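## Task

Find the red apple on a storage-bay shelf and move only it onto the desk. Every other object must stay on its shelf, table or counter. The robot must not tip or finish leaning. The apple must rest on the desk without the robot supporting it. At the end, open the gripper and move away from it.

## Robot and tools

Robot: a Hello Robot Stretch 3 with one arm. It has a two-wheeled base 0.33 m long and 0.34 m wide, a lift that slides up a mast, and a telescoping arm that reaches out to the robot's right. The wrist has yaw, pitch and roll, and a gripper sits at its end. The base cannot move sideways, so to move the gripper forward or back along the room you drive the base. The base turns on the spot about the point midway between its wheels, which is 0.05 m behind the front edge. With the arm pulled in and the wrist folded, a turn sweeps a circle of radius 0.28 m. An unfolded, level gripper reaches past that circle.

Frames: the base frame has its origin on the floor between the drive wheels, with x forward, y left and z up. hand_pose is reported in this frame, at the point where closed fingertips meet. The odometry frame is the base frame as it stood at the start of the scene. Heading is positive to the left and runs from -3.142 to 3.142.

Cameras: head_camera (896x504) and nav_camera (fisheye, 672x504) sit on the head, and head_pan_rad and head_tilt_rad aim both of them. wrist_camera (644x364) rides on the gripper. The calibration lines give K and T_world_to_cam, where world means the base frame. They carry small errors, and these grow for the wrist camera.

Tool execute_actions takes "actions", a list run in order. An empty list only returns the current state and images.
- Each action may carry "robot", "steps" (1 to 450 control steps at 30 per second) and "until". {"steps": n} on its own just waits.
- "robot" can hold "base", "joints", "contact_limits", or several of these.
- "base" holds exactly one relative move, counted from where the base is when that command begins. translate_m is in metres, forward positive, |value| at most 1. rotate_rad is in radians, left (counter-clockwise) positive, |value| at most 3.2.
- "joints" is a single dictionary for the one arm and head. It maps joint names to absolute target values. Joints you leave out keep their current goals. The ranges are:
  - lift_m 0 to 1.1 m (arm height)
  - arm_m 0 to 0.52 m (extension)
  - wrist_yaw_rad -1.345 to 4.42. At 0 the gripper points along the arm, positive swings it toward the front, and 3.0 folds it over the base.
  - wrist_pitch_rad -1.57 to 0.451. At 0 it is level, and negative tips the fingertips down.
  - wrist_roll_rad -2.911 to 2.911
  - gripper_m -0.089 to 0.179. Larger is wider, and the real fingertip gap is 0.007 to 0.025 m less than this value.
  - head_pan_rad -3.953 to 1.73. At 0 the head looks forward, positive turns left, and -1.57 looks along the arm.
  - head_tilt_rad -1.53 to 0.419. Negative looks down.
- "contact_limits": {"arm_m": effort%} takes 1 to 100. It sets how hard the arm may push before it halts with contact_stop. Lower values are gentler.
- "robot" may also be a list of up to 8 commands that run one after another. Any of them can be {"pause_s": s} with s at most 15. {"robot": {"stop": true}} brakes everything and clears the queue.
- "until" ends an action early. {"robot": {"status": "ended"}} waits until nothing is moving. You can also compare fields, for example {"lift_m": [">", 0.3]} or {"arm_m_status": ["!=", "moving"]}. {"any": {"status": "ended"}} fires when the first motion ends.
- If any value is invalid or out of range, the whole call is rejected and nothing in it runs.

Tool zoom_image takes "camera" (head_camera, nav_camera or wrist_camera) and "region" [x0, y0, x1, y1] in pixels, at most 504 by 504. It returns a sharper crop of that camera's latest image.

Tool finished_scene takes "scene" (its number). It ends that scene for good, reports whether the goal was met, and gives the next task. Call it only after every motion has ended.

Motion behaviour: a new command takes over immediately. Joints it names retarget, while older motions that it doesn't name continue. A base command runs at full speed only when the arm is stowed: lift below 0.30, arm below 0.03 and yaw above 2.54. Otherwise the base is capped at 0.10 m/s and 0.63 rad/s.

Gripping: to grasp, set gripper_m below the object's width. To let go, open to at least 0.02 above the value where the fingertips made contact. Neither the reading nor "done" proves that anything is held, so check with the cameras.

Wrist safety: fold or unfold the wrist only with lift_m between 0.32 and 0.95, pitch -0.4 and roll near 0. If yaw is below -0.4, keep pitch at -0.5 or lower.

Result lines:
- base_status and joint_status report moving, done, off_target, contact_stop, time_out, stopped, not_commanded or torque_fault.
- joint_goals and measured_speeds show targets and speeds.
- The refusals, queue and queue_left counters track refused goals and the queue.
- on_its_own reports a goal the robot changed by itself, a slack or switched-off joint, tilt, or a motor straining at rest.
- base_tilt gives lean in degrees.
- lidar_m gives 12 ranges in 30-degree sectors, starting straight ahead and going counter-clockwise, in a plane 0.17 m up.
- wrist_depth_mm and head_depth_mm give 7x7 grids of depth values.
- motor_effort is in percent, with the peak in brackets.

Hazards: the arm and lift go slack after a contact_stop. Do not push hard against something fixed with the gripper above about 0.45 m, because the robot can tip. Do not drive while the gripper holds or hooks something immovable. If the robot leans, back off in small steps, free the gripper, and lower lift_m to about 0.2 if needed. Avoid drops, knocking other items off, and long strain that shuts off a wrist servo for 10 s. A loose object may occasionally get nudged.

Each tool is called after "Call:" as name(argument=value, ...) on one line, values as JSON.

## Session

Call:
execute_actions(actions=[])

Scene clock: 0.00 s.
robot.base_odometry: x=+0.000 y=+0.000 heading=+0.000 (m, m, rad; robot's odometry frame)
robot.turned_by_wheels: +0.000 (rad since the last result)
robot.turned_by_imu: +0.000 (rad since the last result)
robot.base_tilt: forward=+2.0 right=+2.3 (deg)
robot.lidar_m: 3.21 1.76 1.24 1.14 1.18 1.17 1.11 1.09 0.97 1.34 0.78 0.98
robot.head_depth_mm: 1960 2477 1674 1689 1697 1710 1728 / 1968 2641 3722 3742 3802 2574 2008 / 1952 2635 3707 3731 3769 2921 1993 / 1967 2837 3659 3725 3498 2903 2008 / 1968 3041 3699 3681 3706 2936 2021 / 1967 3037 3572 3651 3681 2934 2014 / 1965 3086 3559 3599 2413 2590 2014
robot.base_status: not_commanded
robot.joint_positions: lift_m=+0.325 arm_m=+0.002 wrist_yaw_rad=+2.995 wrist_pitch_rad=-0.335 wrist_roll_rad=-0.005 gripper_m=+0.037 head_pan_rad=-0.008 head_tilt_rad=+0.001
robot.joint_goals: lift_m=+0.325 arm_m=+0.002 wrist_yaw_rad=+2.995 wrist_pitch_rad=-0.335 wrist_roll_rad=-0.005 gripper_m=+0.037 head_pan_rad=-0.008 head_tilt_rad=+0.001
robot.joint_status: lift_m=not_commanded arm_m=not_commanded wrist_yaw_rad=not_commanded wrist_pitch_rad=not_commanded wrist_roll_rad=not_commanded gripper_m=not_commanded head_pan_rad=not_commanded head_tilt_rad=not_commanded
robot.measured_speeds: translate_m=+0.000 rotate_rad=+0.000 lift_m=+0.000 arm_m=+0.000 wrist_yaw_rad=+0.000 wrist_pitch_rad=+0.000 wrist_roll_rad=+0.000 head_pan_rad=+0.000 head_tilt_rad=+0.000
robot: refusals=0 queue=idle queue_left=0
robot.motor_effort: left_wheel=+1 right_wheel=+0 lift_m=+22 arm_m=+0 wrist_yaw_rad=-1 wrist_pitch_rad=+6 wrist_roll_rad=+0 gripper_m=+0 head_pan_rad=+1 head_tilt_rad=+2 (%)
robot.hand_pose: x=+0.0130 y=+0.0846 z=+0.3569 quat_wxyz=(+0.169, +0.702, +0.067, +0.689) (m; robot's base frame)
robot.wrist_depth_mm: 963 - - - - - - / - - - - - - - / - - - - - - - / 949 - 999 - - - - / 757 - 801 804 808 810 823 / 621 627 - 641 660 669 668 / 533 534 524 551 540 558 560
pictures: head_camera (sideways: a quarter turn clockwise sets it upright), nav_camera (sideways: a quarter turn counterclockwise sets it upright), wrist_camera
camera_calibration (this result's frames):
head_camera: T_world_to_cam=[[-0.048746, -0.00458433, -0.998801, 1.32138], [0.0399636, 0.99918, -0.00653647, 0.00675115], [0.998011, -0.0402343, -0.0485228, 0.0107472], [0, 0, 0, 1]] pos_world=[0.0534164, -0.000255547, 1.32036]
nav_camera: T_world_to_cam=[[0.0506234, -0.031961, 0.998206, -1.26241], [-0.0289704, -0.999114, -0.0305208, 0.0927343], [0.998298, -0.0273734, -0.0515045, 0.0144178], [0, 0, 0, 1]] pos_world=[0.0522009, 0.0526989, 1.26372]
wrist_camera: T_world_to_cam=[[0.982329, -0.182856, 0.0399263, -0.0154217], [-0.0446143, -0.435942, -0.898868, 0.405406], [0.181769, 0.881203, -0.436396, 0.24107], [0, 0, 0, 1]] pos_world=[-0.0105829, -0.038518, 0.470225]
Images, in order (width x height): head_camera 896x504, nav_camera 672x504, wrist_camera 644x364.

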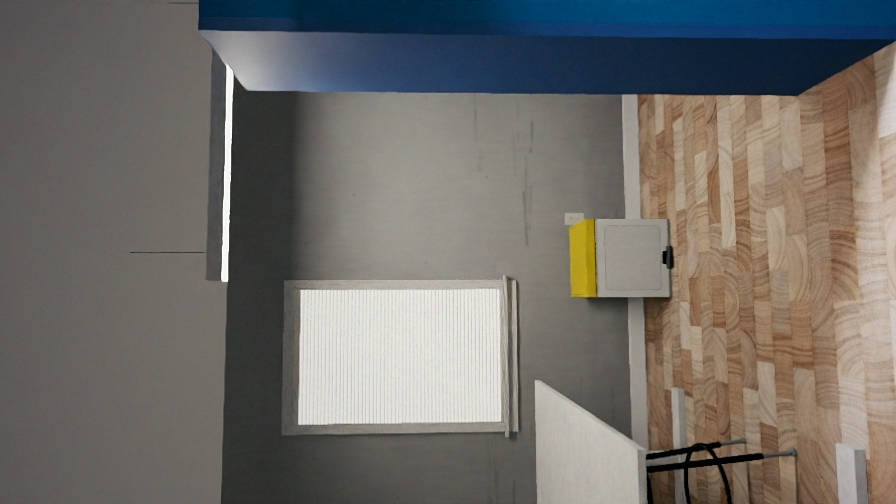

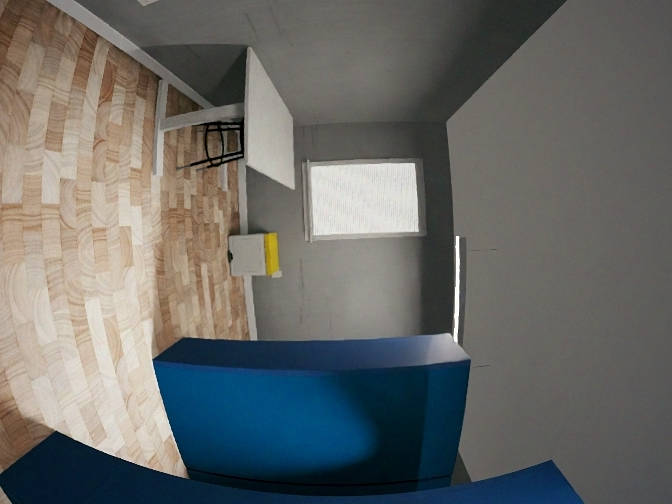

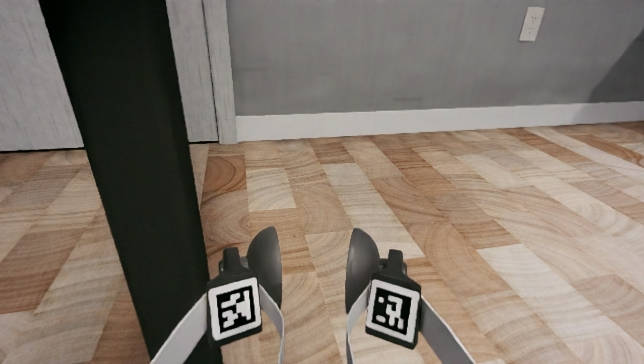

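Call:
execute_actions(actions=[{"robot":{"base":{"rotate_rad":0.055},"joints":{"lift_m":0.26,"head_tilt_rad":-0.45,"head_pan_rad":-2.0}},"steps":450,"until":{"robot":{"status":"ended"}}}])

Call:
execute_actions(actions=[{"robot":{"base":{"translate_m":1.0}},"steps":450,"until":{"robot":{"x":[">",0.25]}}},{"robot":[{"base":{"translate_m":1.0}},{"base":{"rotate_rad":-1.588},"joints":{"head_pan_rad":-0.6,"head_tilt_rad":-0.6}},{"base":{"translate_m":0.4}}],"steps":450,"until":{"robot":{"status":"ended"}}}])

Scene clock: 1.60 s.
robot.base_odometry: x=+0.000 y=+0.000 heading=+0.055 (m, m, rad; robot's odometry frame)
robot.turned_by_wheels: +0.055 (rad since the last result)
robot.turned_by_imu: +0.054 (rad since the last result)
robot.base_tilt: forward=+2.0 right=+2.3 (deg)
robot.lidar_m: 2.28 1.67 1.22 1.14 1.20 1.15 1.11 1.03 0.97 1.06 0.78 1.80
robot.head_depth_mm: 784 852 940 1070 1245 1449 1289 / 1420 1621 1213 1416 1204 1357 1288 / 1507 1711 1523 1639 1807 1522 1285 / 1458 1615 1776 1891 1927 1563 1287 / 2210 2398 2579 2545 2004 1568 1284 / 2197 2367 2602 2757 1997 1564 1283 / 2134 2305 2505 2628 2001 1558 1281
robot.base_status: done (rotate_rad +0.0549 of +0.0550)
robot.joint_positions: lift_m=+0.260 arm_m=+0.002 wrist_yaw_rad=+2.995 wrist_pitch_rad=-0.336 wrist_roll_rad=-0.005 gripper_m=+0.037 head_pan_rad=-1.993 head_tilt_rad=-0.444
robot.joint_goals: lift_m=+0.260 arm_m=+0.002 wrist_yaw_rad=+2.995 wrist_pitch_rad=-0.336 wrist_roll_rad=-0.005 gripper_m=+0.037 head_pan_rad=-2.000 head_tilt_rad=-0.450
robot.joint_status: lift_m=done arm_m=not_commanded wrist_yaw_rad=not_commanded wrist_pitch_rad=not_commanded wrist_roll_rad=not_commanded gripper_m=not_commanded head_pan_rad=done head_tilt_rad=done
robot.measured_speeds: translate_m=+0.000 rotate_rad=+0.000 lift_m=+0.000 arm_m=+0.000 wrist_yaw_rad=+0.000 wrist_pitch_rad=+0.000 wrist_roll_rad=+0.000 head_pan_rad=+0.000 head_tilt_rad=+0.000
robot: refusals=0 queue=done queue_left=0
robot.motor_effort: left_wheel=-1(6) right_wheel=+3(7) lift_m=+20(23) arm_m=+0(1) wrist_yaw_rad=+0(0) wrist_pitch_rad=+6(6) wrist_roll_rad=+1(0) gripper_m=-1(0) head_pan_rad=-2(32) head_tilt_rad=-2(22) (%)
robot.hand_pose: x=+0.0130 y=+0.0845 z=+0.2916 quat_wxyz=(+0.169, +0.702, +0.068, +0.689) (m; robot's base frame)
robot.wrist_depth_mm: - - - - - - - / - - - - - - - / - - - - - - - / 829 - 869 861 877 899 923 / 654 - 692 672 688 693 702 / 539 545 - 553 568 568 582 / 455 473 - 499 456 473 486
pictures: head_camera (sideways: a quarter turn clockwise sets it upright), nav_camera (sideways: a quarter turn counterclockwise sets it upright), wrist_camera
camera_calibration (this result's frames):
head_camera: T_world_to_cam=[[0.189614, 0.434547, -0.880463, 1.16531], [0.901247, -0.432865, -0.0195476, 0.0184287], [-0.389617, -0.789808, -0.473711, 0.572606], [0, 0, 0, 1]] pos_world=[-0.0144721, -0.046157, 1.29763]
nav_camera: T_world_to_cam=[[-0.22364, -0.421148, 0.878988, -1.10498], [-0.898631, 0.43831, -0.0186311, 0.0825457], [-0.377422, -0.794052, -0.47648, 0.575925], [0, 0, 0, 1]] pos_world=[0.0444282, -0.0442248, 1.24722]
wrist_camera: T_world_to_cam=[[0.982335, -0.182816, 0.0399645, -0.0128319], [-0.0447502, -0.436857, -0.898417, 0.346574], [0.181704, 0.880758, -0.437321, 0.212964], [0, 0, 0, 1]] pos_world=[-0.0105819, -0.0385118, 0.405015]
Images, in order (width x height): head_camera 896x504, nav_camera 672x504, wrist_camera 644x364.

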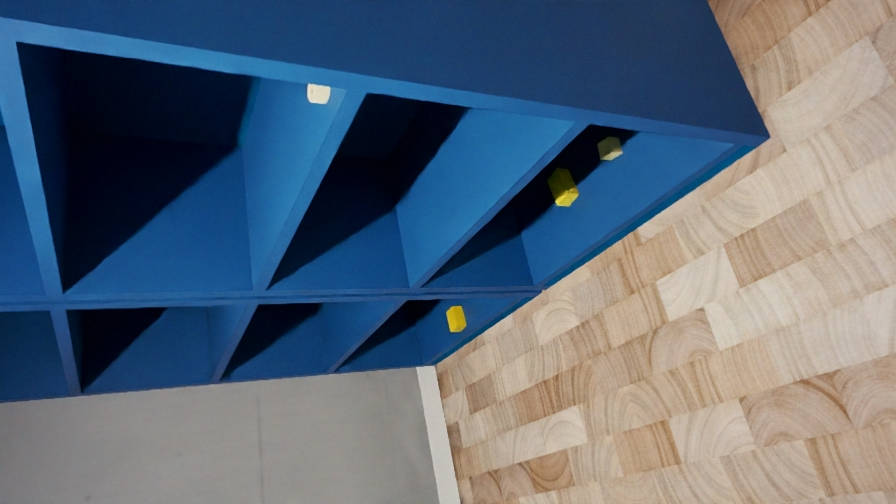

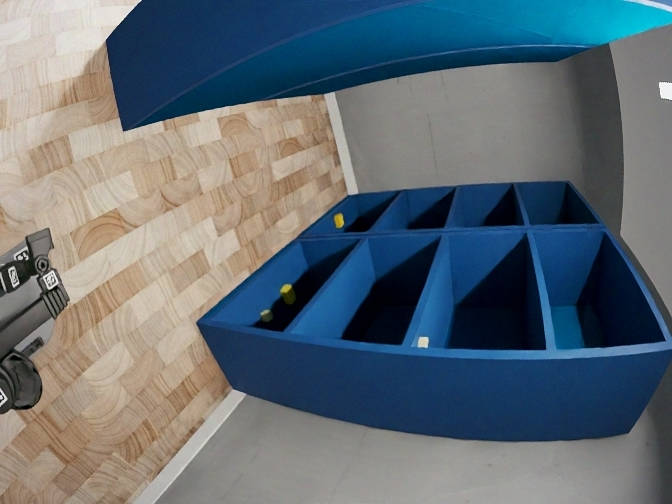

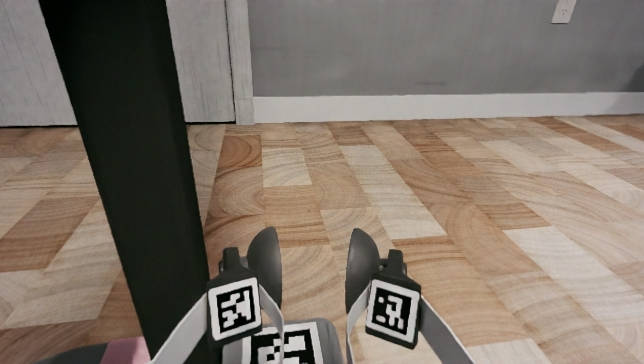

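Scene clock: 12.87 s.
robot.base_odometry: x=+1.265 y=-0.331 heading=-1.533 (m, m, rad; robot's odometry frame)
robot.turned_by_wheels: -1.588 (rad since the last result)
robot.turned_by_imu: -1.570 (rad since the last result)
robot.base_tilt: forward=+2.0 right=+2.3 (deg)
robot.lidar_m: 1.57 0.57 0.52 1.96 1.36 1.31 1.57 1.63 2.19 1.91 0.61 1.31
robot.head_depth_mm: 973 1015 600 677 860 1231 1200 / 1078 1103 756 1292 923 1004 1169 / 1203 1170 854 1288 1072 1319 1186 / 1230 1163 1540 1283 1563 1366 1184 / 1151 1164 1440 1462 1653 1403 1186 / 1075 1191 1420 1943 1704 1399 1187 / 1769 1985 2137 2159 1696 1395 1181
robot.base_status: done (translate_m +0.4000 of +0.4000)
robot.joint_positions: lift_m=+0.260 arm_m=+0.002 wrist_yaw_rad=+2.995 wrist_pitch_rad=-0.337 wrist_roll_rad=-0.005 gripper_m=+0.037 head_pan_rad=-0.607 head_tilt_rad=-0.593
robot.joint_goals: lift_m=+0.260 arm_m=+0.002 wrist_yaw_rad=+2.995 wrist_pitch_rad=-0.337 wrist_roll_rad=-0.005 gripper_m=+0.037 head_pan_rad=-0.600 head_tilt_rad=-0.600
robot.joint_status: lift_m=done arm_m=not_commanded wrist_yaw_rad=not_commanded wrist_pitch_rad=not_commanded wrist_roll_rad=not_commanded gripper_m=not_commanded head_pan_rad=done head_tilt_rad=done
robot.measured_speeds: translate_m=+0.000 rotate_rad=+0.000 lift_m=+0.000 arm_m=+0.000 wrist_yaw_rad=+0.000 wrist_pitch_rad=+0.000 wrist_roll_rad=+0.000 head_pan_rad=+0.000 head_tilt_rad=+0.000
robot: refusals=0 queue=done queue_left=0
robot.motor_effort: left_wheel=+2(12) right_wheel=-2(11) lift_m=+20(20) arm_m=-1(1) wrist_yaw_rad=-1(0) wrist_pitch_rad=+6(6) wrist_roll_rad=+0(0) gripper_m=+0(1) head_pan_rad=+2(30) head_tilt_rad=-1(14) (%)
robot.hand_pose: x=+0.0130 y=+0.0845 z=+0.2915 quat_wxyz=(+0.169, +0.702, +0.068, +0.689) (m; robot's base frame)
robot.wrist_depth_mm: - - - - 765 484 470 / - - - - 786 499 506 / - - - - 788 543 554 / 820 - 862 881 791 580 612 / 652 - 700 682 685 629 657 / 540 543 - 555 579 568 576 / 459 473 - 498 455 478 484
pictures: head_camera (sideways: a quarter turn clockwise sets it upright), nav_camera (sideways: a quarter turn counterclockwise sets it upright), wrist_camera
camera_calibration (this result's frames):
head_camera: T_world_to_cam=[[-0.495355, 0.337893, -0.800282, 1.06494], [0.588625, 0.808075, -0.0231611, 0.0250359], [0.638862, -0.482539, -0.599176, 0.729569], [0, 0, 0, 1]] pos_world=[0.0466935, -0.0280217, 1.28997]
nav_camera: T_world_to_cam=[[0.475731, -0.368738, 0.798569, -1.00439], [-0.598098, -0.801306, -0.0136974, 0.0742862], [0.644949, -0.471106, -0.601747, 0.732668], [0, 0, 0, 1]] pos_world=[0.0497135, 0.0343358, 1.24397]
wrist_camera: T_world_to_cam=[[0.982336, -0.182808, 0.0399724, -0.0128361], [-0.0447776, -0.437043, -0.898325, 0.346483], [0.18169, 0.880667, -0.437509, 0.213031], [0, 0, 0, 1]] pos_world=[-0.0105817, -0.038528, 0.404971]
Images, in order (width x height): head_camera 896x504, nav_camera 672x504, wrist_camera 644x364.

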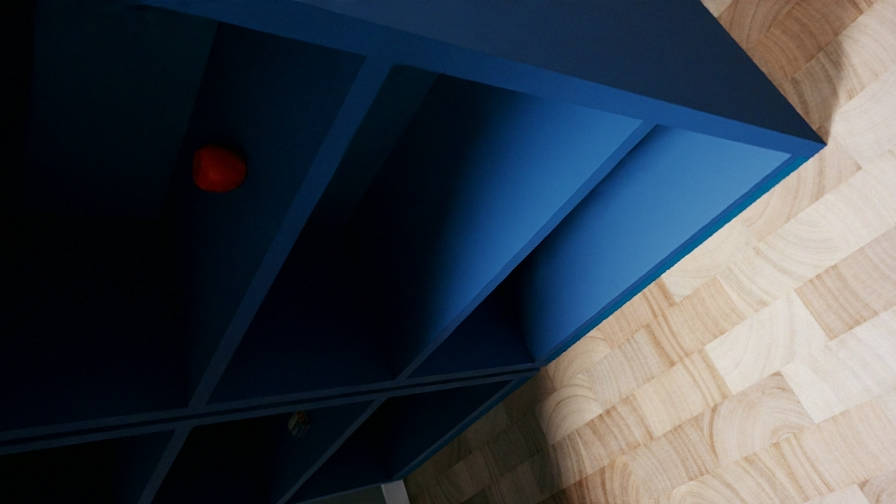

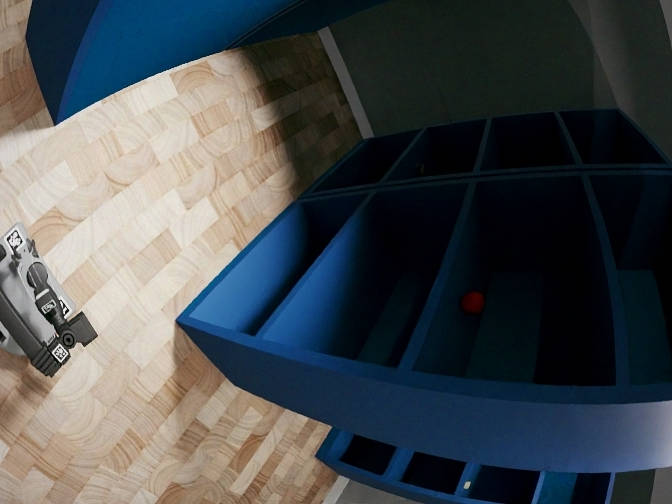

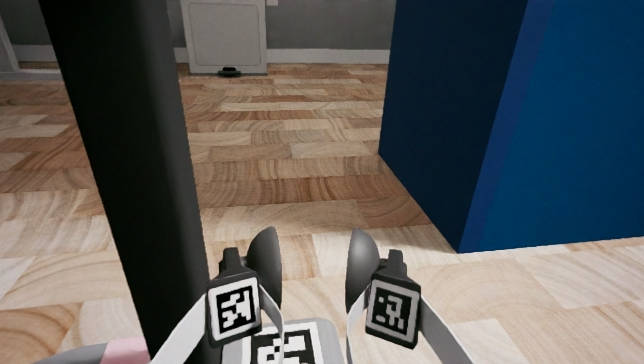

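Call:
execute_actions(actions=[{"robot":{"base":{"translate_m":0.77},"joints":{"head_pan_rad":-1.57,"head_tilt_rad":-0.5,"lift_m":1.04,"wrist_pitch_rad":-0.4}},"steps":450,"until":{"robot":{"lift_m":[">",0.4]}}},{"robot":{"joints":{"wrist_yaw_rad":0,"gripper_m":0.179}},"steps":450,"until":{"robot":{"status":"ended"}}}])

Scene clock: 21.37 s.
robot.base_odometry: x=+1.294 y=-1.100 heading=-1.533 (m, m, rad; robot's odometry frame)
robot.turned_by_wheels: +0.000 (rad since the last result)
robot.turned_by_imu: +0.000 (rad since the last result)
robot.base_tilt: forward=+2.0 right=+2.2 (deg)
robot.lidar_m: 1.42 0.57 0.42 0.40 0.42 0.57 2.33 2.42 0.65 0.96 0.67 0.72
robot.head_depth_mm: 789 869 924 - - - - / 788 867 923 - - - - / 786 866 921 - - - - / 784 863 888 - - 860 1139 / 782 862 883 614 1095 872 1160 / 782 861 879 612 1049 872 1162 / 783 861 874 610 1088 867 1160
robot.base_status: done (translate_m +0.7700 of +0.7700)
robot.joint_positions: lift_m=+1.040 arm_m=+0.002 wrist_yaw_rad=+0.003 wrist_pitch_rad=-0.415 wrist_roll_rad=-0.005 gripper_m=+0.179 head_pan_rad=-1.563 head_tilt_rad=-0.507
robot.joint_goals: lift_m=+1.040 arm_m=+0.002 wrist_yaw_rad=+0.000 wrist_pitch_rad=-0.400 wrist_roll_rad=-0.005 gripper_m=+0.179 head_pan_rad=-1.570 head_tilt_rad=-0.500
robot.joint_status: lift_m=done arm_m=not_commanded wrist_yaw_rad=done wrist_pitch_rad=done wrist_roll_rad=not_commanded gripper_m=done head_pan_rad=done head_tilt_rad=done
robot.measured_speeds: translate_m=+0.000 rotate_rad=+0.000 lift_m=+0.000 arm_m=+0.000 wrist_yaw_rad=+0.000 wrist_pitch_rad=+0.000 wrist_roll_rad=+0.000 head_pan_rad=+0.000 head_tilt_rad=+0.000
robot: refusals=0 queue=done queue_left=0
robot.motor_effort: left_wheel=+2(11) right_wheel=-2(9) lift_m=+26(26) arm_m=-1(0) wrist_yaw_rad=-3(3) wrist_pitch_rad=+5(6) wrist_roll_rad=+0(0) gripper_m=+0(84) head_pan_rad=-2(29) head_tilt_rad=+4(13) (%)
robot.hand_pose: x=-0.0210 y=-0.3717 z=+1.0531 quat_wxyz=(+0.694, +0.147, -0.690, -0.145) (m; robot's base frame)
robot.wrist_depth_mm: 618 661 669 681 682 661 475 / 565 601 617 641 680 632 470 / 416 426 439 428 459 471 449 / 324 330 335 341 349 354 358 / 589 904 941 928 923 567 422 / - 817 819 837 836 745 443 / - 701 707 710 718 704 -
pictures: head_camera (sideways: a quarter turn clockwise sets it upright), nav_camera (sideways: a quarter turn counterclockwise sets it upright), wrist_camera
camera_calibration (this result's frames):
head_camera: T_world_to_cam=[[-0.00915277, 0.528633, -0.848801, 1.12523], [0.999638, -0.0166287, -0.0211356, 0.0198942], [-0.0252874, -0.848688, -0.52829, 0.641398], [0, 0, 0, 1]] pos_world=[0.00663128, -0.050159, 1.29436]
nav_camera: T_world_to_cam=[[-0.0273619, -0.530536, 0.847221, -1.06475], [-0.999548, 0.025064, -0.0165862, 0.0804976], [-0.0124352, -0.847292, -0.530982, 0.644613], [0, 0, 0, 1]] pos_world=[0.0593436, -0.0207286, 1.24569]
wrist_camera: T_world_to_cam=[[-0.99859, 0.031456, 0.0427686, -0.0581812], [-0.0208747, 0.508058, -0.86107, 1.1423], [-0.0488147, -0.860749, -0.506684, 0.374905], [0, 0, 0, 1]] pos_world=[-0.015953, -0.255827, 1.17605]
Images, in order (width x height): head_camera 896x504, nav_camera 672x504, wrist_camera 644x364.

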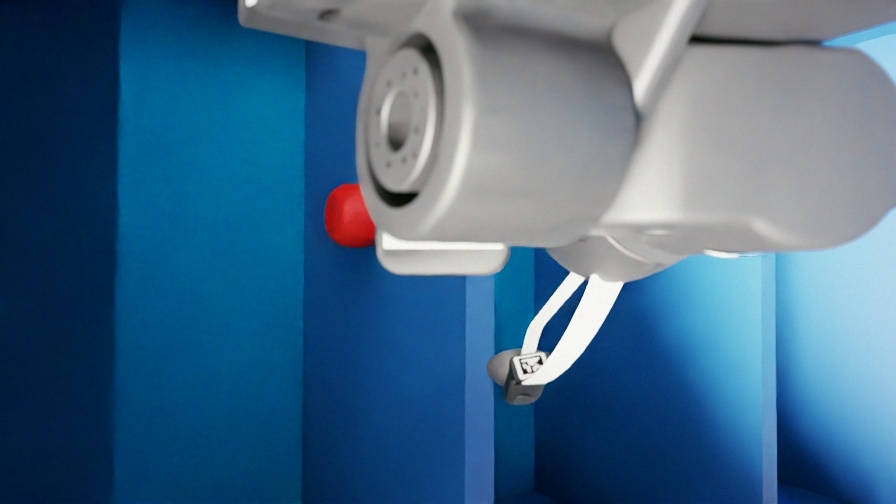

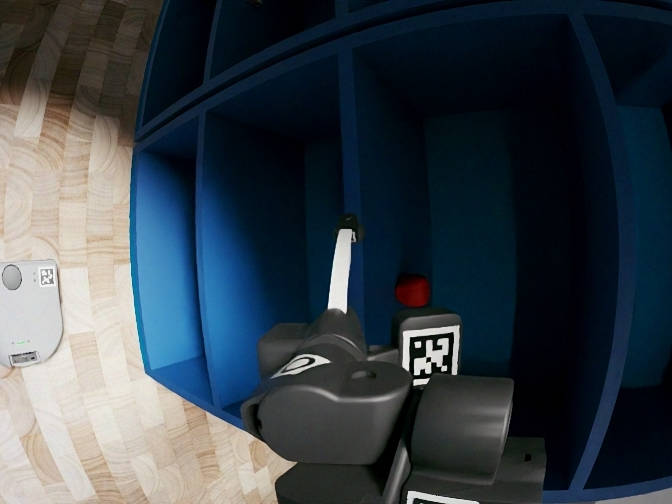

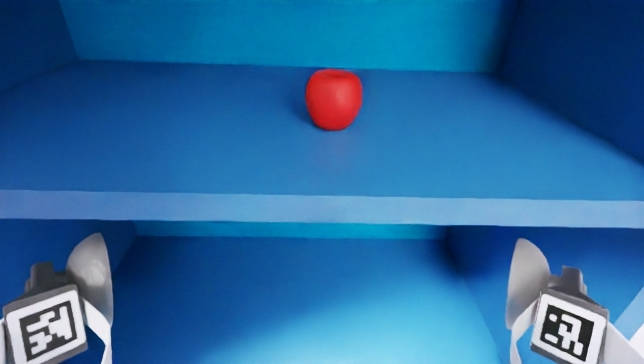

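Call:
execute_actions(actions=[{"robot":{"base":{"translate_m":-0.03},"joints":{"lift_m":1.022,"arm_m":0.25}},"steps":450,"until":{"robot":{"status":"ended"}}}])

Scene clock: 24.43 s.
robot.base_odometry: x=+1.293 y=-1.071 heading=-1.533 (m, m, rad; robot's odometry frame)
robot.turned_by_wheels: +0.000 (rad since the last result)
robot.turned_by_imu: +0.000 (rad since the last result)
robot.base_tilt: forward=+2.0 right=+2.3 (deg)
robot.lidar_m: 1.46 0.57 0.42 0.40 0.42 0.57 2.31 2.39 0.63 0.96 0.69 0.74
robot.head_depth_mm: 788 843 810 622 1013 879 1015 / 787 841 - 605 1098 876 1169 / 788 842 - 589 1095 878 1169 / 784 852 854 586 1096 870 1164 / 785 862 887 614 1093 871 1165 / 783 861 880 612 1093 868 1162 / 781 859 873 609 1082 870 1159
robot.base_status: done (translate_m -0.0300 of -0.0300)
robot.joint_positions: lift_m=+1.022 arm_m=+0.250 wrist_yaw_rad=+0.001 wrist_pitch_rad=-0.416 wrist_roll_rad=-0.005 gripper_m=+0.179 head_pan_rad=-1.563 head_tilt_rad=-0.507
robot.joint_goals: lift_m=+1.022 arm_m=+0.250 wrist_yaw_rad=+0.000 wrist_pitch_rad=-0.400 wrist_roll_rad=-0.005 gripper_m=+0.179 head_pan_rad=-1.570 head_tilt_rad=-0.500
robot.joint_status: lift_m=done arm_m=done wrist_yaw_rad=done wrist_pitch_rad=done wrist_roll_rad=not_commanded gripper_m=done head_pan_rad=done head_tilt_rad=done
robot.measured_speeds: translate_m=+0.000 rotate_rad=+0.000 lift_m=+0.000 arm_m=+0.000 wrist_yaw_rad=+0.000 wrist_pitch_rad=+0.000 wrist_roll_rad=+0.000 head_pan_rad=+0.000 head_tilt_rad=+0.000
robot: refusals=0 queue=done queue_left=0
robot.motor_effort: left_wheel=+2(5) right_wheel=-3(8) lift_m=+19(26) arm_m=+2(1) wrist_yaw_rad=-2(3) wrist_pitch_rad=+5(6) wrist_roll_rad=+0(0) gripper_m=+0(0) head_pan_rad=-2(2) head_tilt_rad=+2(3) (%)
robot.hand_pose: x=-0.0212 y=-0.6194 z=+1.0353 quat_wxyz=(+0.694, +0.147, -0.690, -0.145) (m; robot's base frame)
robot.wrist_depth_mm: 431 433 431 439 438 443 433 / 459 461 470 473 475 479 427 / 371 379 390 400 407 416 400 / 291 295 287 188 310 317 323 / 237 241 235 190 251 256 258 / - 204 205 207 210 212 223 / - 175 177 179 181 182 -
pictures: head_camera (sideways: a quarter turn clockwise sets it upright), nav_camera (sideways: a quarter turn counterclockwise sets it upright), wrist_camera
camera_calibration (this result's frames):
head_camera: T_world_to_cam=[[-0.00903574, 0.528528, -0.848868, 1.12532], [0.999635, -0.0168511, -0.0211325, 0.0198902], [-0.0254734, -0.848749, -0.528183, 0.64126], [0, 0, 0, 1]] pos_world=[0.00662026, -0.05016, 1.29437]
nav_camera: T_world_to_cam=[[-0.0274793, -0.530423, 0.847288, -1.06483], [-0.999543, 0.0252816, -0.0165904, 0.080503], [-0.0126209, -0.847356, -0.530875, 0.644475], [0, 0, 0, 1]] pos_world=[0.0593391, -0.0207474, 1.24569]
wrist_camera: T_world_to_cam=[[-0.998552, 0.0325898, 0.0427925, -0.0492111], [-0.0202834, 0.508686, -0.860713, 1.25286], [-0.0498184, -0.860335, -0.507289, 0.153509], [0, 0, 0, 1]] pos_world=[-0.01608, -0.503641, 1.15833]
Images, in order (width x height): head_camera 896x504, nav_camera 672x504, wrist_camera 644x364.

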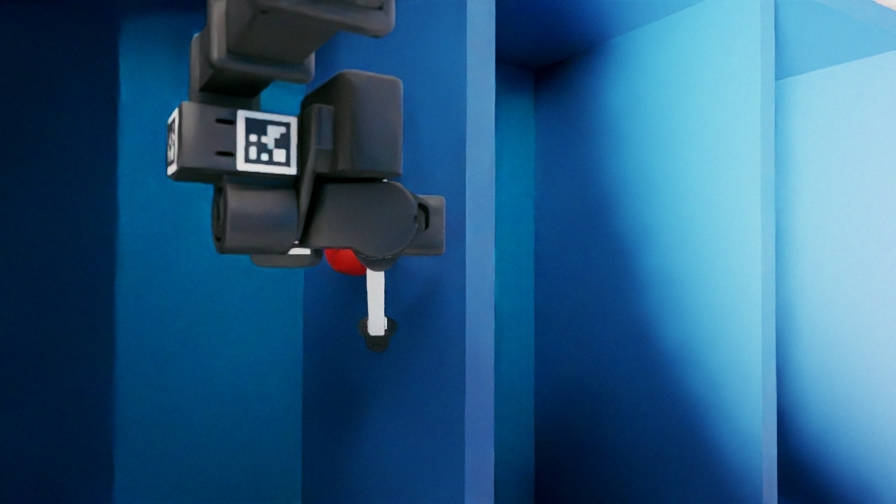

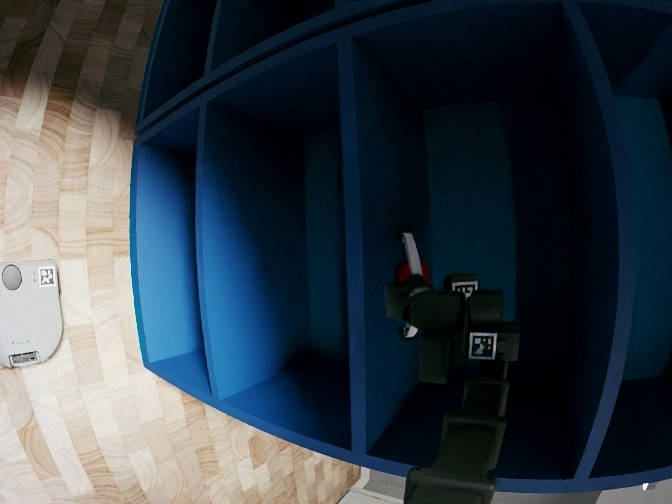

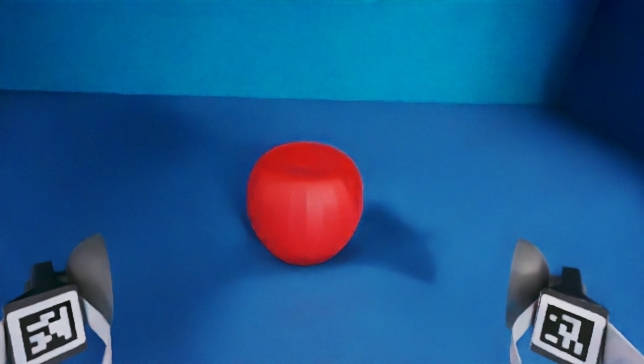

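Centre y ≈ -0.686 → arm 0.32.

Call:
execute_actions(actions=[{"robot":[{"joints":{"lift_m":1.017,"arm_m":0.32}},{"joints":{"gripper_m":0.045}},{"joints":{"lift_m":1.05}},{"joints":{"arm_m":0.0}}],"steps":450,"until":{"robot":{"status":"ended"}}}])

Scene clock: 32.37 s.
robot.base_odometry: x=+1.293 y=-1.071 heading=-1.533 (m, m, rad; robot's odometry frame)
robot.turned_by_wheels: +0.000 (rad since the last result)
robot.turned_by_imu: -0.001 (rad since the last result)
robot.base_tilt: forward=+2.0 right=+2.2 (deg)
robot.lidar_m: 1.46 0.57 0.42 0.40 0.42 0.57 2.30 2.40 0.63 0.96 0.69 0.74
robot.head_depth_mm: 786 858 - - - - 1013 / 787 868 937 - - - - / 786 866 935 - - - - / 785 866 920 - - 872 1137 / 786 865 885 614 1052 871 1165 / 785 863 881 611 1092 870 1159 / 782 861 874 612 1093 869 1159
robot.base_status: done (translate_m -0.0300 of -0.0300)
robot.joint_positions: lift_m=+1.050 arm_m=+0.002 wrist_yaw_rad=+0.001 wrist_pitch_rad=-0.432 wrist_roll_rad=-0.005 gripper_m=+0.046 head_pan_rad=-1.563 head_tilt_rad=-0.507
robot.joint_goals: lift_m=+1.050 arm_m=+0.000 wrist_yaw_rad=+0.000 wrist_pitch_rad=-0.400 wrist_roll_rad=-0.005 gripper_m=+0.045 head_pan_rad=-1.570 head_tilt_rad=-0.500
robot.joint_status: lift_m=done arm_m=done wrist_yaw_rad=done wrist_pitch_rad=done wrist_roll_rad=not_commanded gripper_m=done head_pan_rad=done head_tilt_rad=done
robot.measured_speeds: translate_m=+0.000 rotate_rad=+0.000 lift_m=+0.000 arm_m=+0.000 wrist_yaw_rad=+0.000 wrist_pitch_rad=+0.000 wrist_roll_rad=+0.000 head_pan_rad=+0.000 head_tilt_rad=+0.000
robot: refusals=0 queue=done queue_left=0
robot.motor_effort: left_wheel=+3(4) right_wheel=-3(7) lift_m=+27(29) arm_m=-3(3) wrist_yaw_rad=-2(6) wrist_pitch_rad=+11(12) wrist_roll_rad=+0(0) gripper_m=-14(88) head_pan_rad=-2(1) head_tilt_rad=+3(3) (%)
robot.hand_pose: x=-0.0212 y=-0.3698 z=+1.0594 quat_wxyz=(+0.693, +0.152, -0.688, -0.151) (m; robot's base frame)
robot.wrist_depth_mm: 648 666 664 686 683 639 432 / 575 605 619 644 651 590 433 / 418 428 438 453 460 471 427 / 328 334 338 346 352 361 367 / 658 888 334 139 346 553 390 / 692 805 122 117 126 620 430 / 671 693 665 116 687 587 499
pictures: head_camera (sideways: a quarter turn clockwise sets it upright), nav_camera (sideways: a quarter turn counterclockwise sets it upright), wrist_camera
camera_calibration (this result's frames):
head_camera: T_world_to_cam=[[-0.00903373, 0.528372, -0.848965, 1.12545], [0.999635, -0.0168565, -0.021128, 0.0198843], [-0.025474, -0.848846, -0.528027, 0.641057], [0, 0, 0, 1]] pos_world=[0.0066202, -0.0501614, 1.29438]
nav_camera: T_world_to_cam=[[-0.0274813, -0.530267, 0.847385, -1.06496], [-0.999543, 0.0252801, -0.0165964, 0.0805109], [-0.0126215, -0.847454, -0.530719, 0.644273], [0, 0, 0, 1]] pos_world=[0.0593392, -0.0207578, 1.2457]
wrist_camera: T_world_to_cam=[[-0.998552, 0.031881, 0.0433197, -0.0591914], [-0.0203189, 0.522128, -0.852625, 1.14303], [-0.0498009, -0.852271, -0.520724, 0.397669], [0, 0, 0, 1]] pos_world=[-0.0160764, -0.255997, 1.18421]
Images, in order (width x height): head_camera 896x504, nav_camera 672x504, wrist_camera 644x364.

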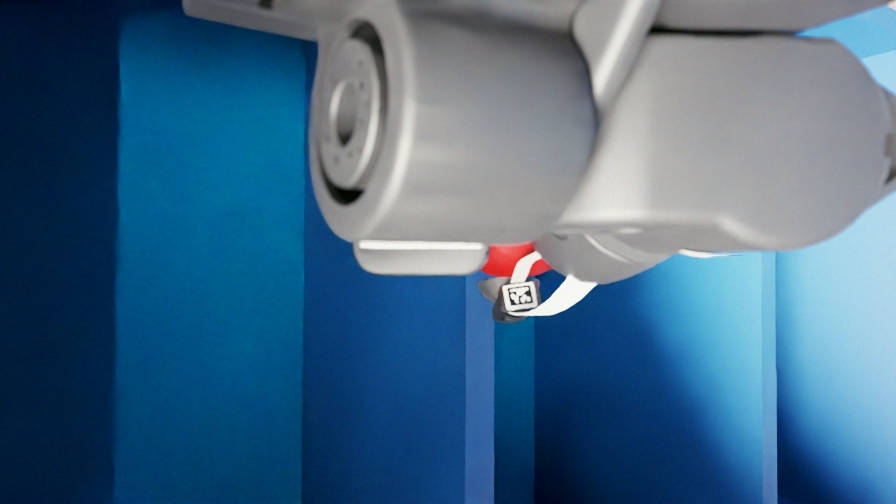

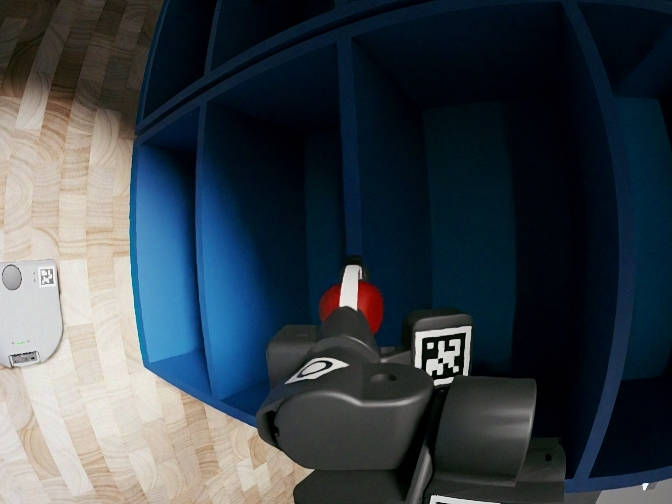

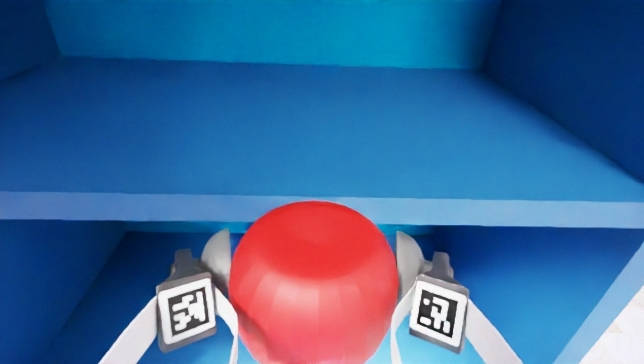

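Call:
execute_actions(actions=[{"robot":[{"base":{"translate_m":-0.8},"joints":{"lift_m":0.88,"head_tilt_rad":-0.6}},{"base":{"rotate_rad":-0.79}},{"base":{"translate_m":-0.55}},{"base":{"rotate_rad":-1.6}}],"steps":450,"until":{"robot":{"status":"ended"}}},{"steps":450,"until":{"robot":{"status":"ended"}}}])

Scene clock: 54.33 s.
robot.base_odometry: x=+1.638 y=+0.131 heading=+2.360 (m, m, rad; robot's odometry frame)
robot.turned_by_wheels: -2.390 (rad since the last result)
robot.turned_by_imu: -2.381 (rad since the last result)
robot.base_tilt: forward=+2.0 right=+2.3 (deg)
robot.lidar_m: 1.28 2.11 2.40 1.20 1.88 0.77 0.88 1.59 1.65 0.77 0.74 1.13
robot.head_depth_mm: 1829 1981 1364 2047 1727 - - / 1776 1994 1367 1062 1722 - - / 1571 1758 1355 974 1420 - - / 1391 1562 1349 969 778 - 1161 / 1252 1383 1350 967 753 1337 1177 / 1143 1253 1298 962 751 649 1176 / 1049 1136 1211 959 748 666 1179
robot.base_status: done (rotate_rad -1.5999 of -1.6000)
robot.joint_positions: lift_m=+0.880 arm_m=+0.002 wrist_yaw_rad=+0.001 wrist_pitch_rad=-0.432 wrist_roll_rad=-0.005 gripper_m=+0.046 head_pan_rad=-1.563 head_tilt_rad=-0.593
robot.joint_goals: lift_m=+0.880 arm_m=+0.000 wrist_yaw_rad=+0.000 wrist_pitch_rad=-0.400 wrist_roll_rad=-0.005 gripper_m=+0.045 head_pan_rad=-1.570 head_tilt_rad=-0.600
robot.joint_status: lift_m=done arm_m=done wrist_yaw_rad=done wrist_pitch_rad=done wrist_roll_rad=not_commanded gripper_m=done head_pan_rad=done head_tilt_rad=done
robot.measured_speeds: translate_m=+0.000 rotate_rad=+0.000 lift_m=+0.000 arm_m=+0.000 wrist_yaw_rad=+0.000 wrist_pitch_rad=+0.000 wrist_roll_rad=+0.000 head_pan_rad=+0.000 head_tilt_rad=+0.000
robot: refusals=0 queue=done queue_left=0
robot.motor_effort: left_wheel=+2(7) right_wheel=-2(8) lift_m=+21(27) arm_m=-3(3) wrist_yaw_rad=-3(2) wrist_pitch_rad=+12(11) wrist_roll_rad=+0(0) gripper_m=-14(14) head_pan_rad=-2(3) head_tilt_rad=-2(12) (%)
robot.hand_pose: x=-0.0212 y=-0.3698 z=+0.8897 quat_wxyz=(+0.693, +0.153, -0.688, -0.151) (m; robot's base frame)
robot.wrist_depth_mm: 756 882 - - - - - / 779 885 961 989 - - - / 649 651 672 689 710 - - / 513 515 525 532 599 - - / 417 423 423 139 - - - / 352 357 122 117 126 - - / 308 310 310 116 - - -
pictures: head_camera (sideways: a quarter turn clockwise sets it upright), nav_camera (sideways: a quarter turn counterclockwise sets it upright), wrist_camera
camera_calibration (this result's frames):
head_camera: T_world_to_cam=[[-0.00957286, 0.598992, -0.800697, 1.06252], [0.99962, -0.0149639, -0.0231454, 0.0225085], [-0.0258455, -0.800615, -0.598622, 0.732903], [0, 0, 0, 1]] pos_world=[0.00661371, -0.0493315, 1.29001]
nav_camera: T_world_to_cam=[[-0.0269433, -0.600746, 0.798985, -1.00186], [-0.999552, 0.0265807, -0.0137211, 0.0767659], [-0.0129947, -0.798998, -0.601194, 0.735962], [0, 0, 0, 1]] pos_world=[0.0593017, -0.0158734, 1.24398]
wrist_camera: T_world_to_cam=[[-0.998553, 0.031873, 0.0433232, -0.0518474], [-0.0203137, 0.522338, -0.852496, 0.998278], [-0.049801, -0.852142, -0.520935, 0.309567], [0, 0, 0, 1]] pos_world=[-0.0160768, -0.255991, 1.01454]
Images, in order (width x height): head_camera 896x504, nav_camera 672x504, wrist_camera 644x364.

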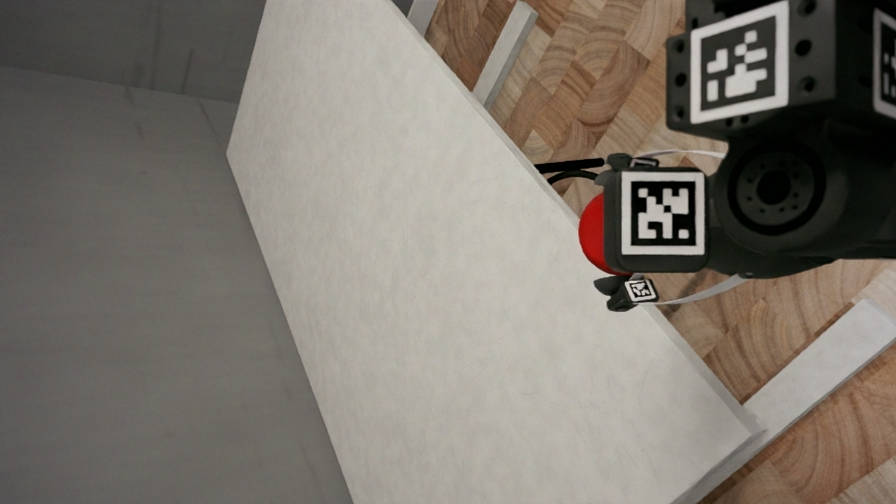

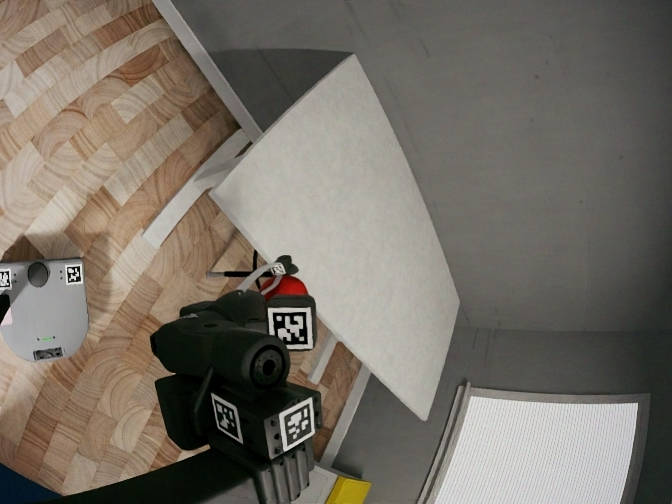

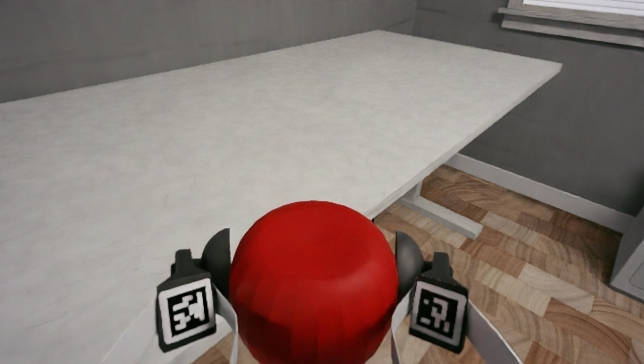

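Call:
execute_actions(actions=[{"robot":[{"base":{"rotate_rad":0.2},"joints":{"arm_m":0.42,"lift_m":0.8}},{"joints":{"lift_m":0.755}},{"joints":{"gripper_m":0.179}},{"joints":{"arm_m":0.1,"lift_m":0.82}}],"steps":450,"until":{"robot":{"status":"ended"}}}])

Scene clock: 65.03 s.
robot.base_odometry: x=+1.638 y=+0.131 heading=+2.560 (m, m, rad; robot's odometry frame)
robot.turned_by_wheels: +0.200 (rad since the last result)
robot.turned_by_imu: +0.197 (rad since the last result)
robot.base_tilt: forward=+2.0 right=+2.2 (deg)
robot.lidar_m: 1.46 2.74 1.22 1.19 0.77 0.79 2.15 1.59 0.77 0.74 0.74 1.14
robot.head_depth_mm: 1481 1715 1370 978 1725 - - / 1347 1547 1367 974 809 - 1156 / 1245 1410 1355 972 806 - 1164 / 1155 1289 1348 896 805 1332 1157 / 1076 1199 1269 967 777 668 1180 / 1008 1111 1201 960 753 1330 1186 / 948 1041 1146 959 1435 1396 1183
robot.base_status: done (rotate_rad +0.1999 of +0.2000)
robot.joint_positions: lift_m=+0.820 arm_m=+0.100 wrist_yaw_rad=+0.001 wrist_pitch_rad=-0.420 wrist_roll_rad=-0.005 gripper_m=+0.179 head_pan_rad=-1.563 head_tilt_rad=-0.593
robot.joint_goals: lift_m=+0.820 arm_m=+0.100 wrist_yaw_rad=+0.000 wrist_pitch_rad=-0.400 wrist_roll_rad=-0.005 gripper_m=+0.179 head_pan_rad=-1.570 head_tilt_rad=-0.600
robot.joint_status: lift_m=done arm_m=done wrist_yaw_rad=done wrist_pitch_rad=done wrist_roll_rad=not_commanded gripper_m=done head_pan_rad=done head_tilt_rad=done
robot.measured_speeds: translate_m=+0.000 rotate_rad=+0.000 lift_m=+0.000 arm_m=+0.000 wrist_yaw_rad=+0.000 wrist_pitch_rad=+0.000 wrist_roll_rad=+0.000 head_pan_rad=+0.000 head_tilt_rad=+0.000
robot: refusals=0 queue=done queue_left=0
robot.motor_effort: left_wheel=-1(5) right_wheel=+3(9) lift_m=+27(26) arm_m=-3(2) wrist_yaw_rad=-2(2) wrist_pitch_rad=+7(11) wrist_roll_rad=+0(0) gripper_m=+0(82) head_pan_rad=-2(2) head_tilt_rad=-3(3) (%)
robot.hand_pose: x=-0.0212 y=-0.4693 z=+0.8319 quat_wxyz=(+0.694, +0.149, -0.689, -0.147) (m; robot's base frame)
robot.wrist_depth_mm: 652 735 839 - - - - / 676 738 783 812 851 872 910 / 527 535 552 457 574 593 607 / 411 419 423 430 440 448 491 / 347 340 345 348 357 373 - / - 287 290 294 298 - - / - 247 250 253 271 - -
pictures: head_camera (sideways: a quarter turn clockwise sets it upright), nav_camera (sideways: a quarter turn counterclockwise sets it upright), wrist_camera
camera_calibration (this result's frames):
head_camera: T_world_to_cam=[[-0.00956287, 0.599097, -0.800619, 1.06242], [0.99962, -0.0149789, -0.0231484, 0.0225123], [-0.0258605, -0.800536, -0.598726, 0.733039], [0, 0, 0, 1]] pos_world=[0.00661281, -0.0493299, 1.29]
nav_camera: T_world_to_cam=[[-0.0269533, -0.60085, 0.798907, -1.00176], [-0.999552, 0.0266005, -0.0137166, 0.0767601], [-0.0130097, -0.798919, -0.601298, 0.736097], [0, 0, 0, 1]] pos_world=[0.0593014, -0.0158668, 1.24398]
wrist_camera: T_world_to_cam=[[-0.998551, 0.0324167, 0.0429441, -0.0456128], [-0.0202728, 0.512644, -0.858362, 1.00134], [-0.0498403, -0.857989, -0.511244, 0.183868], [0, 0, 0, 1]] pos_world=[-0.0160827, -0.354097, 0.955476]
Images, in order (width x height): head_camera 896x504, nav_camera 672x504, wrist_camera 644x364.

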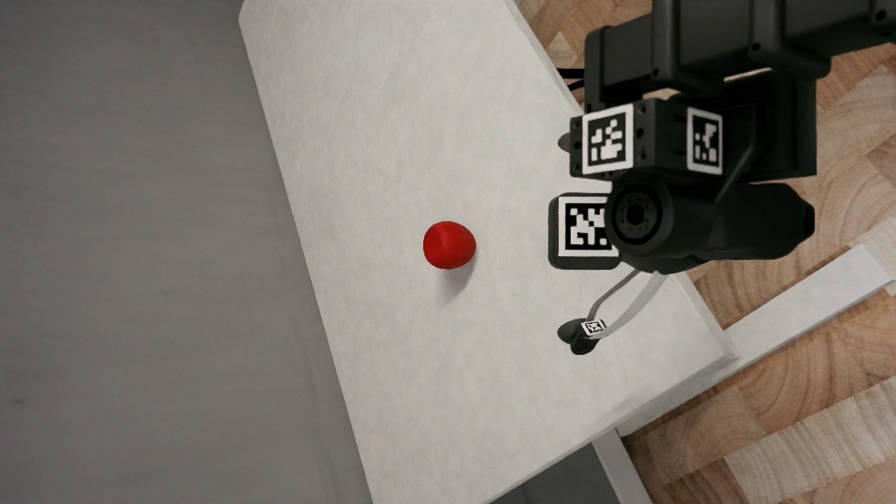

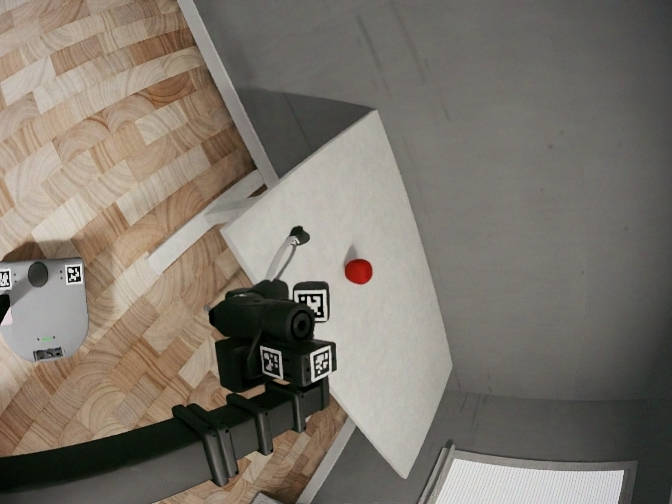

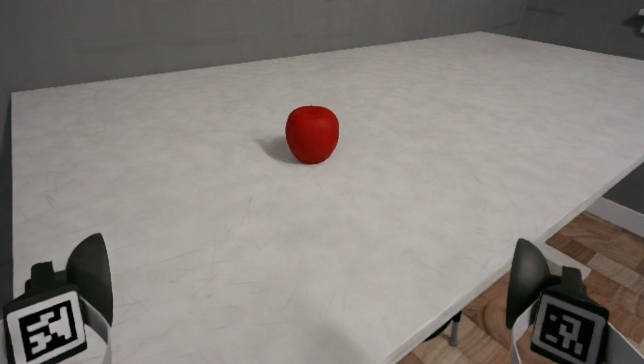

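Call:
finished_scene(scene=2)

The scene is finished: the task was done.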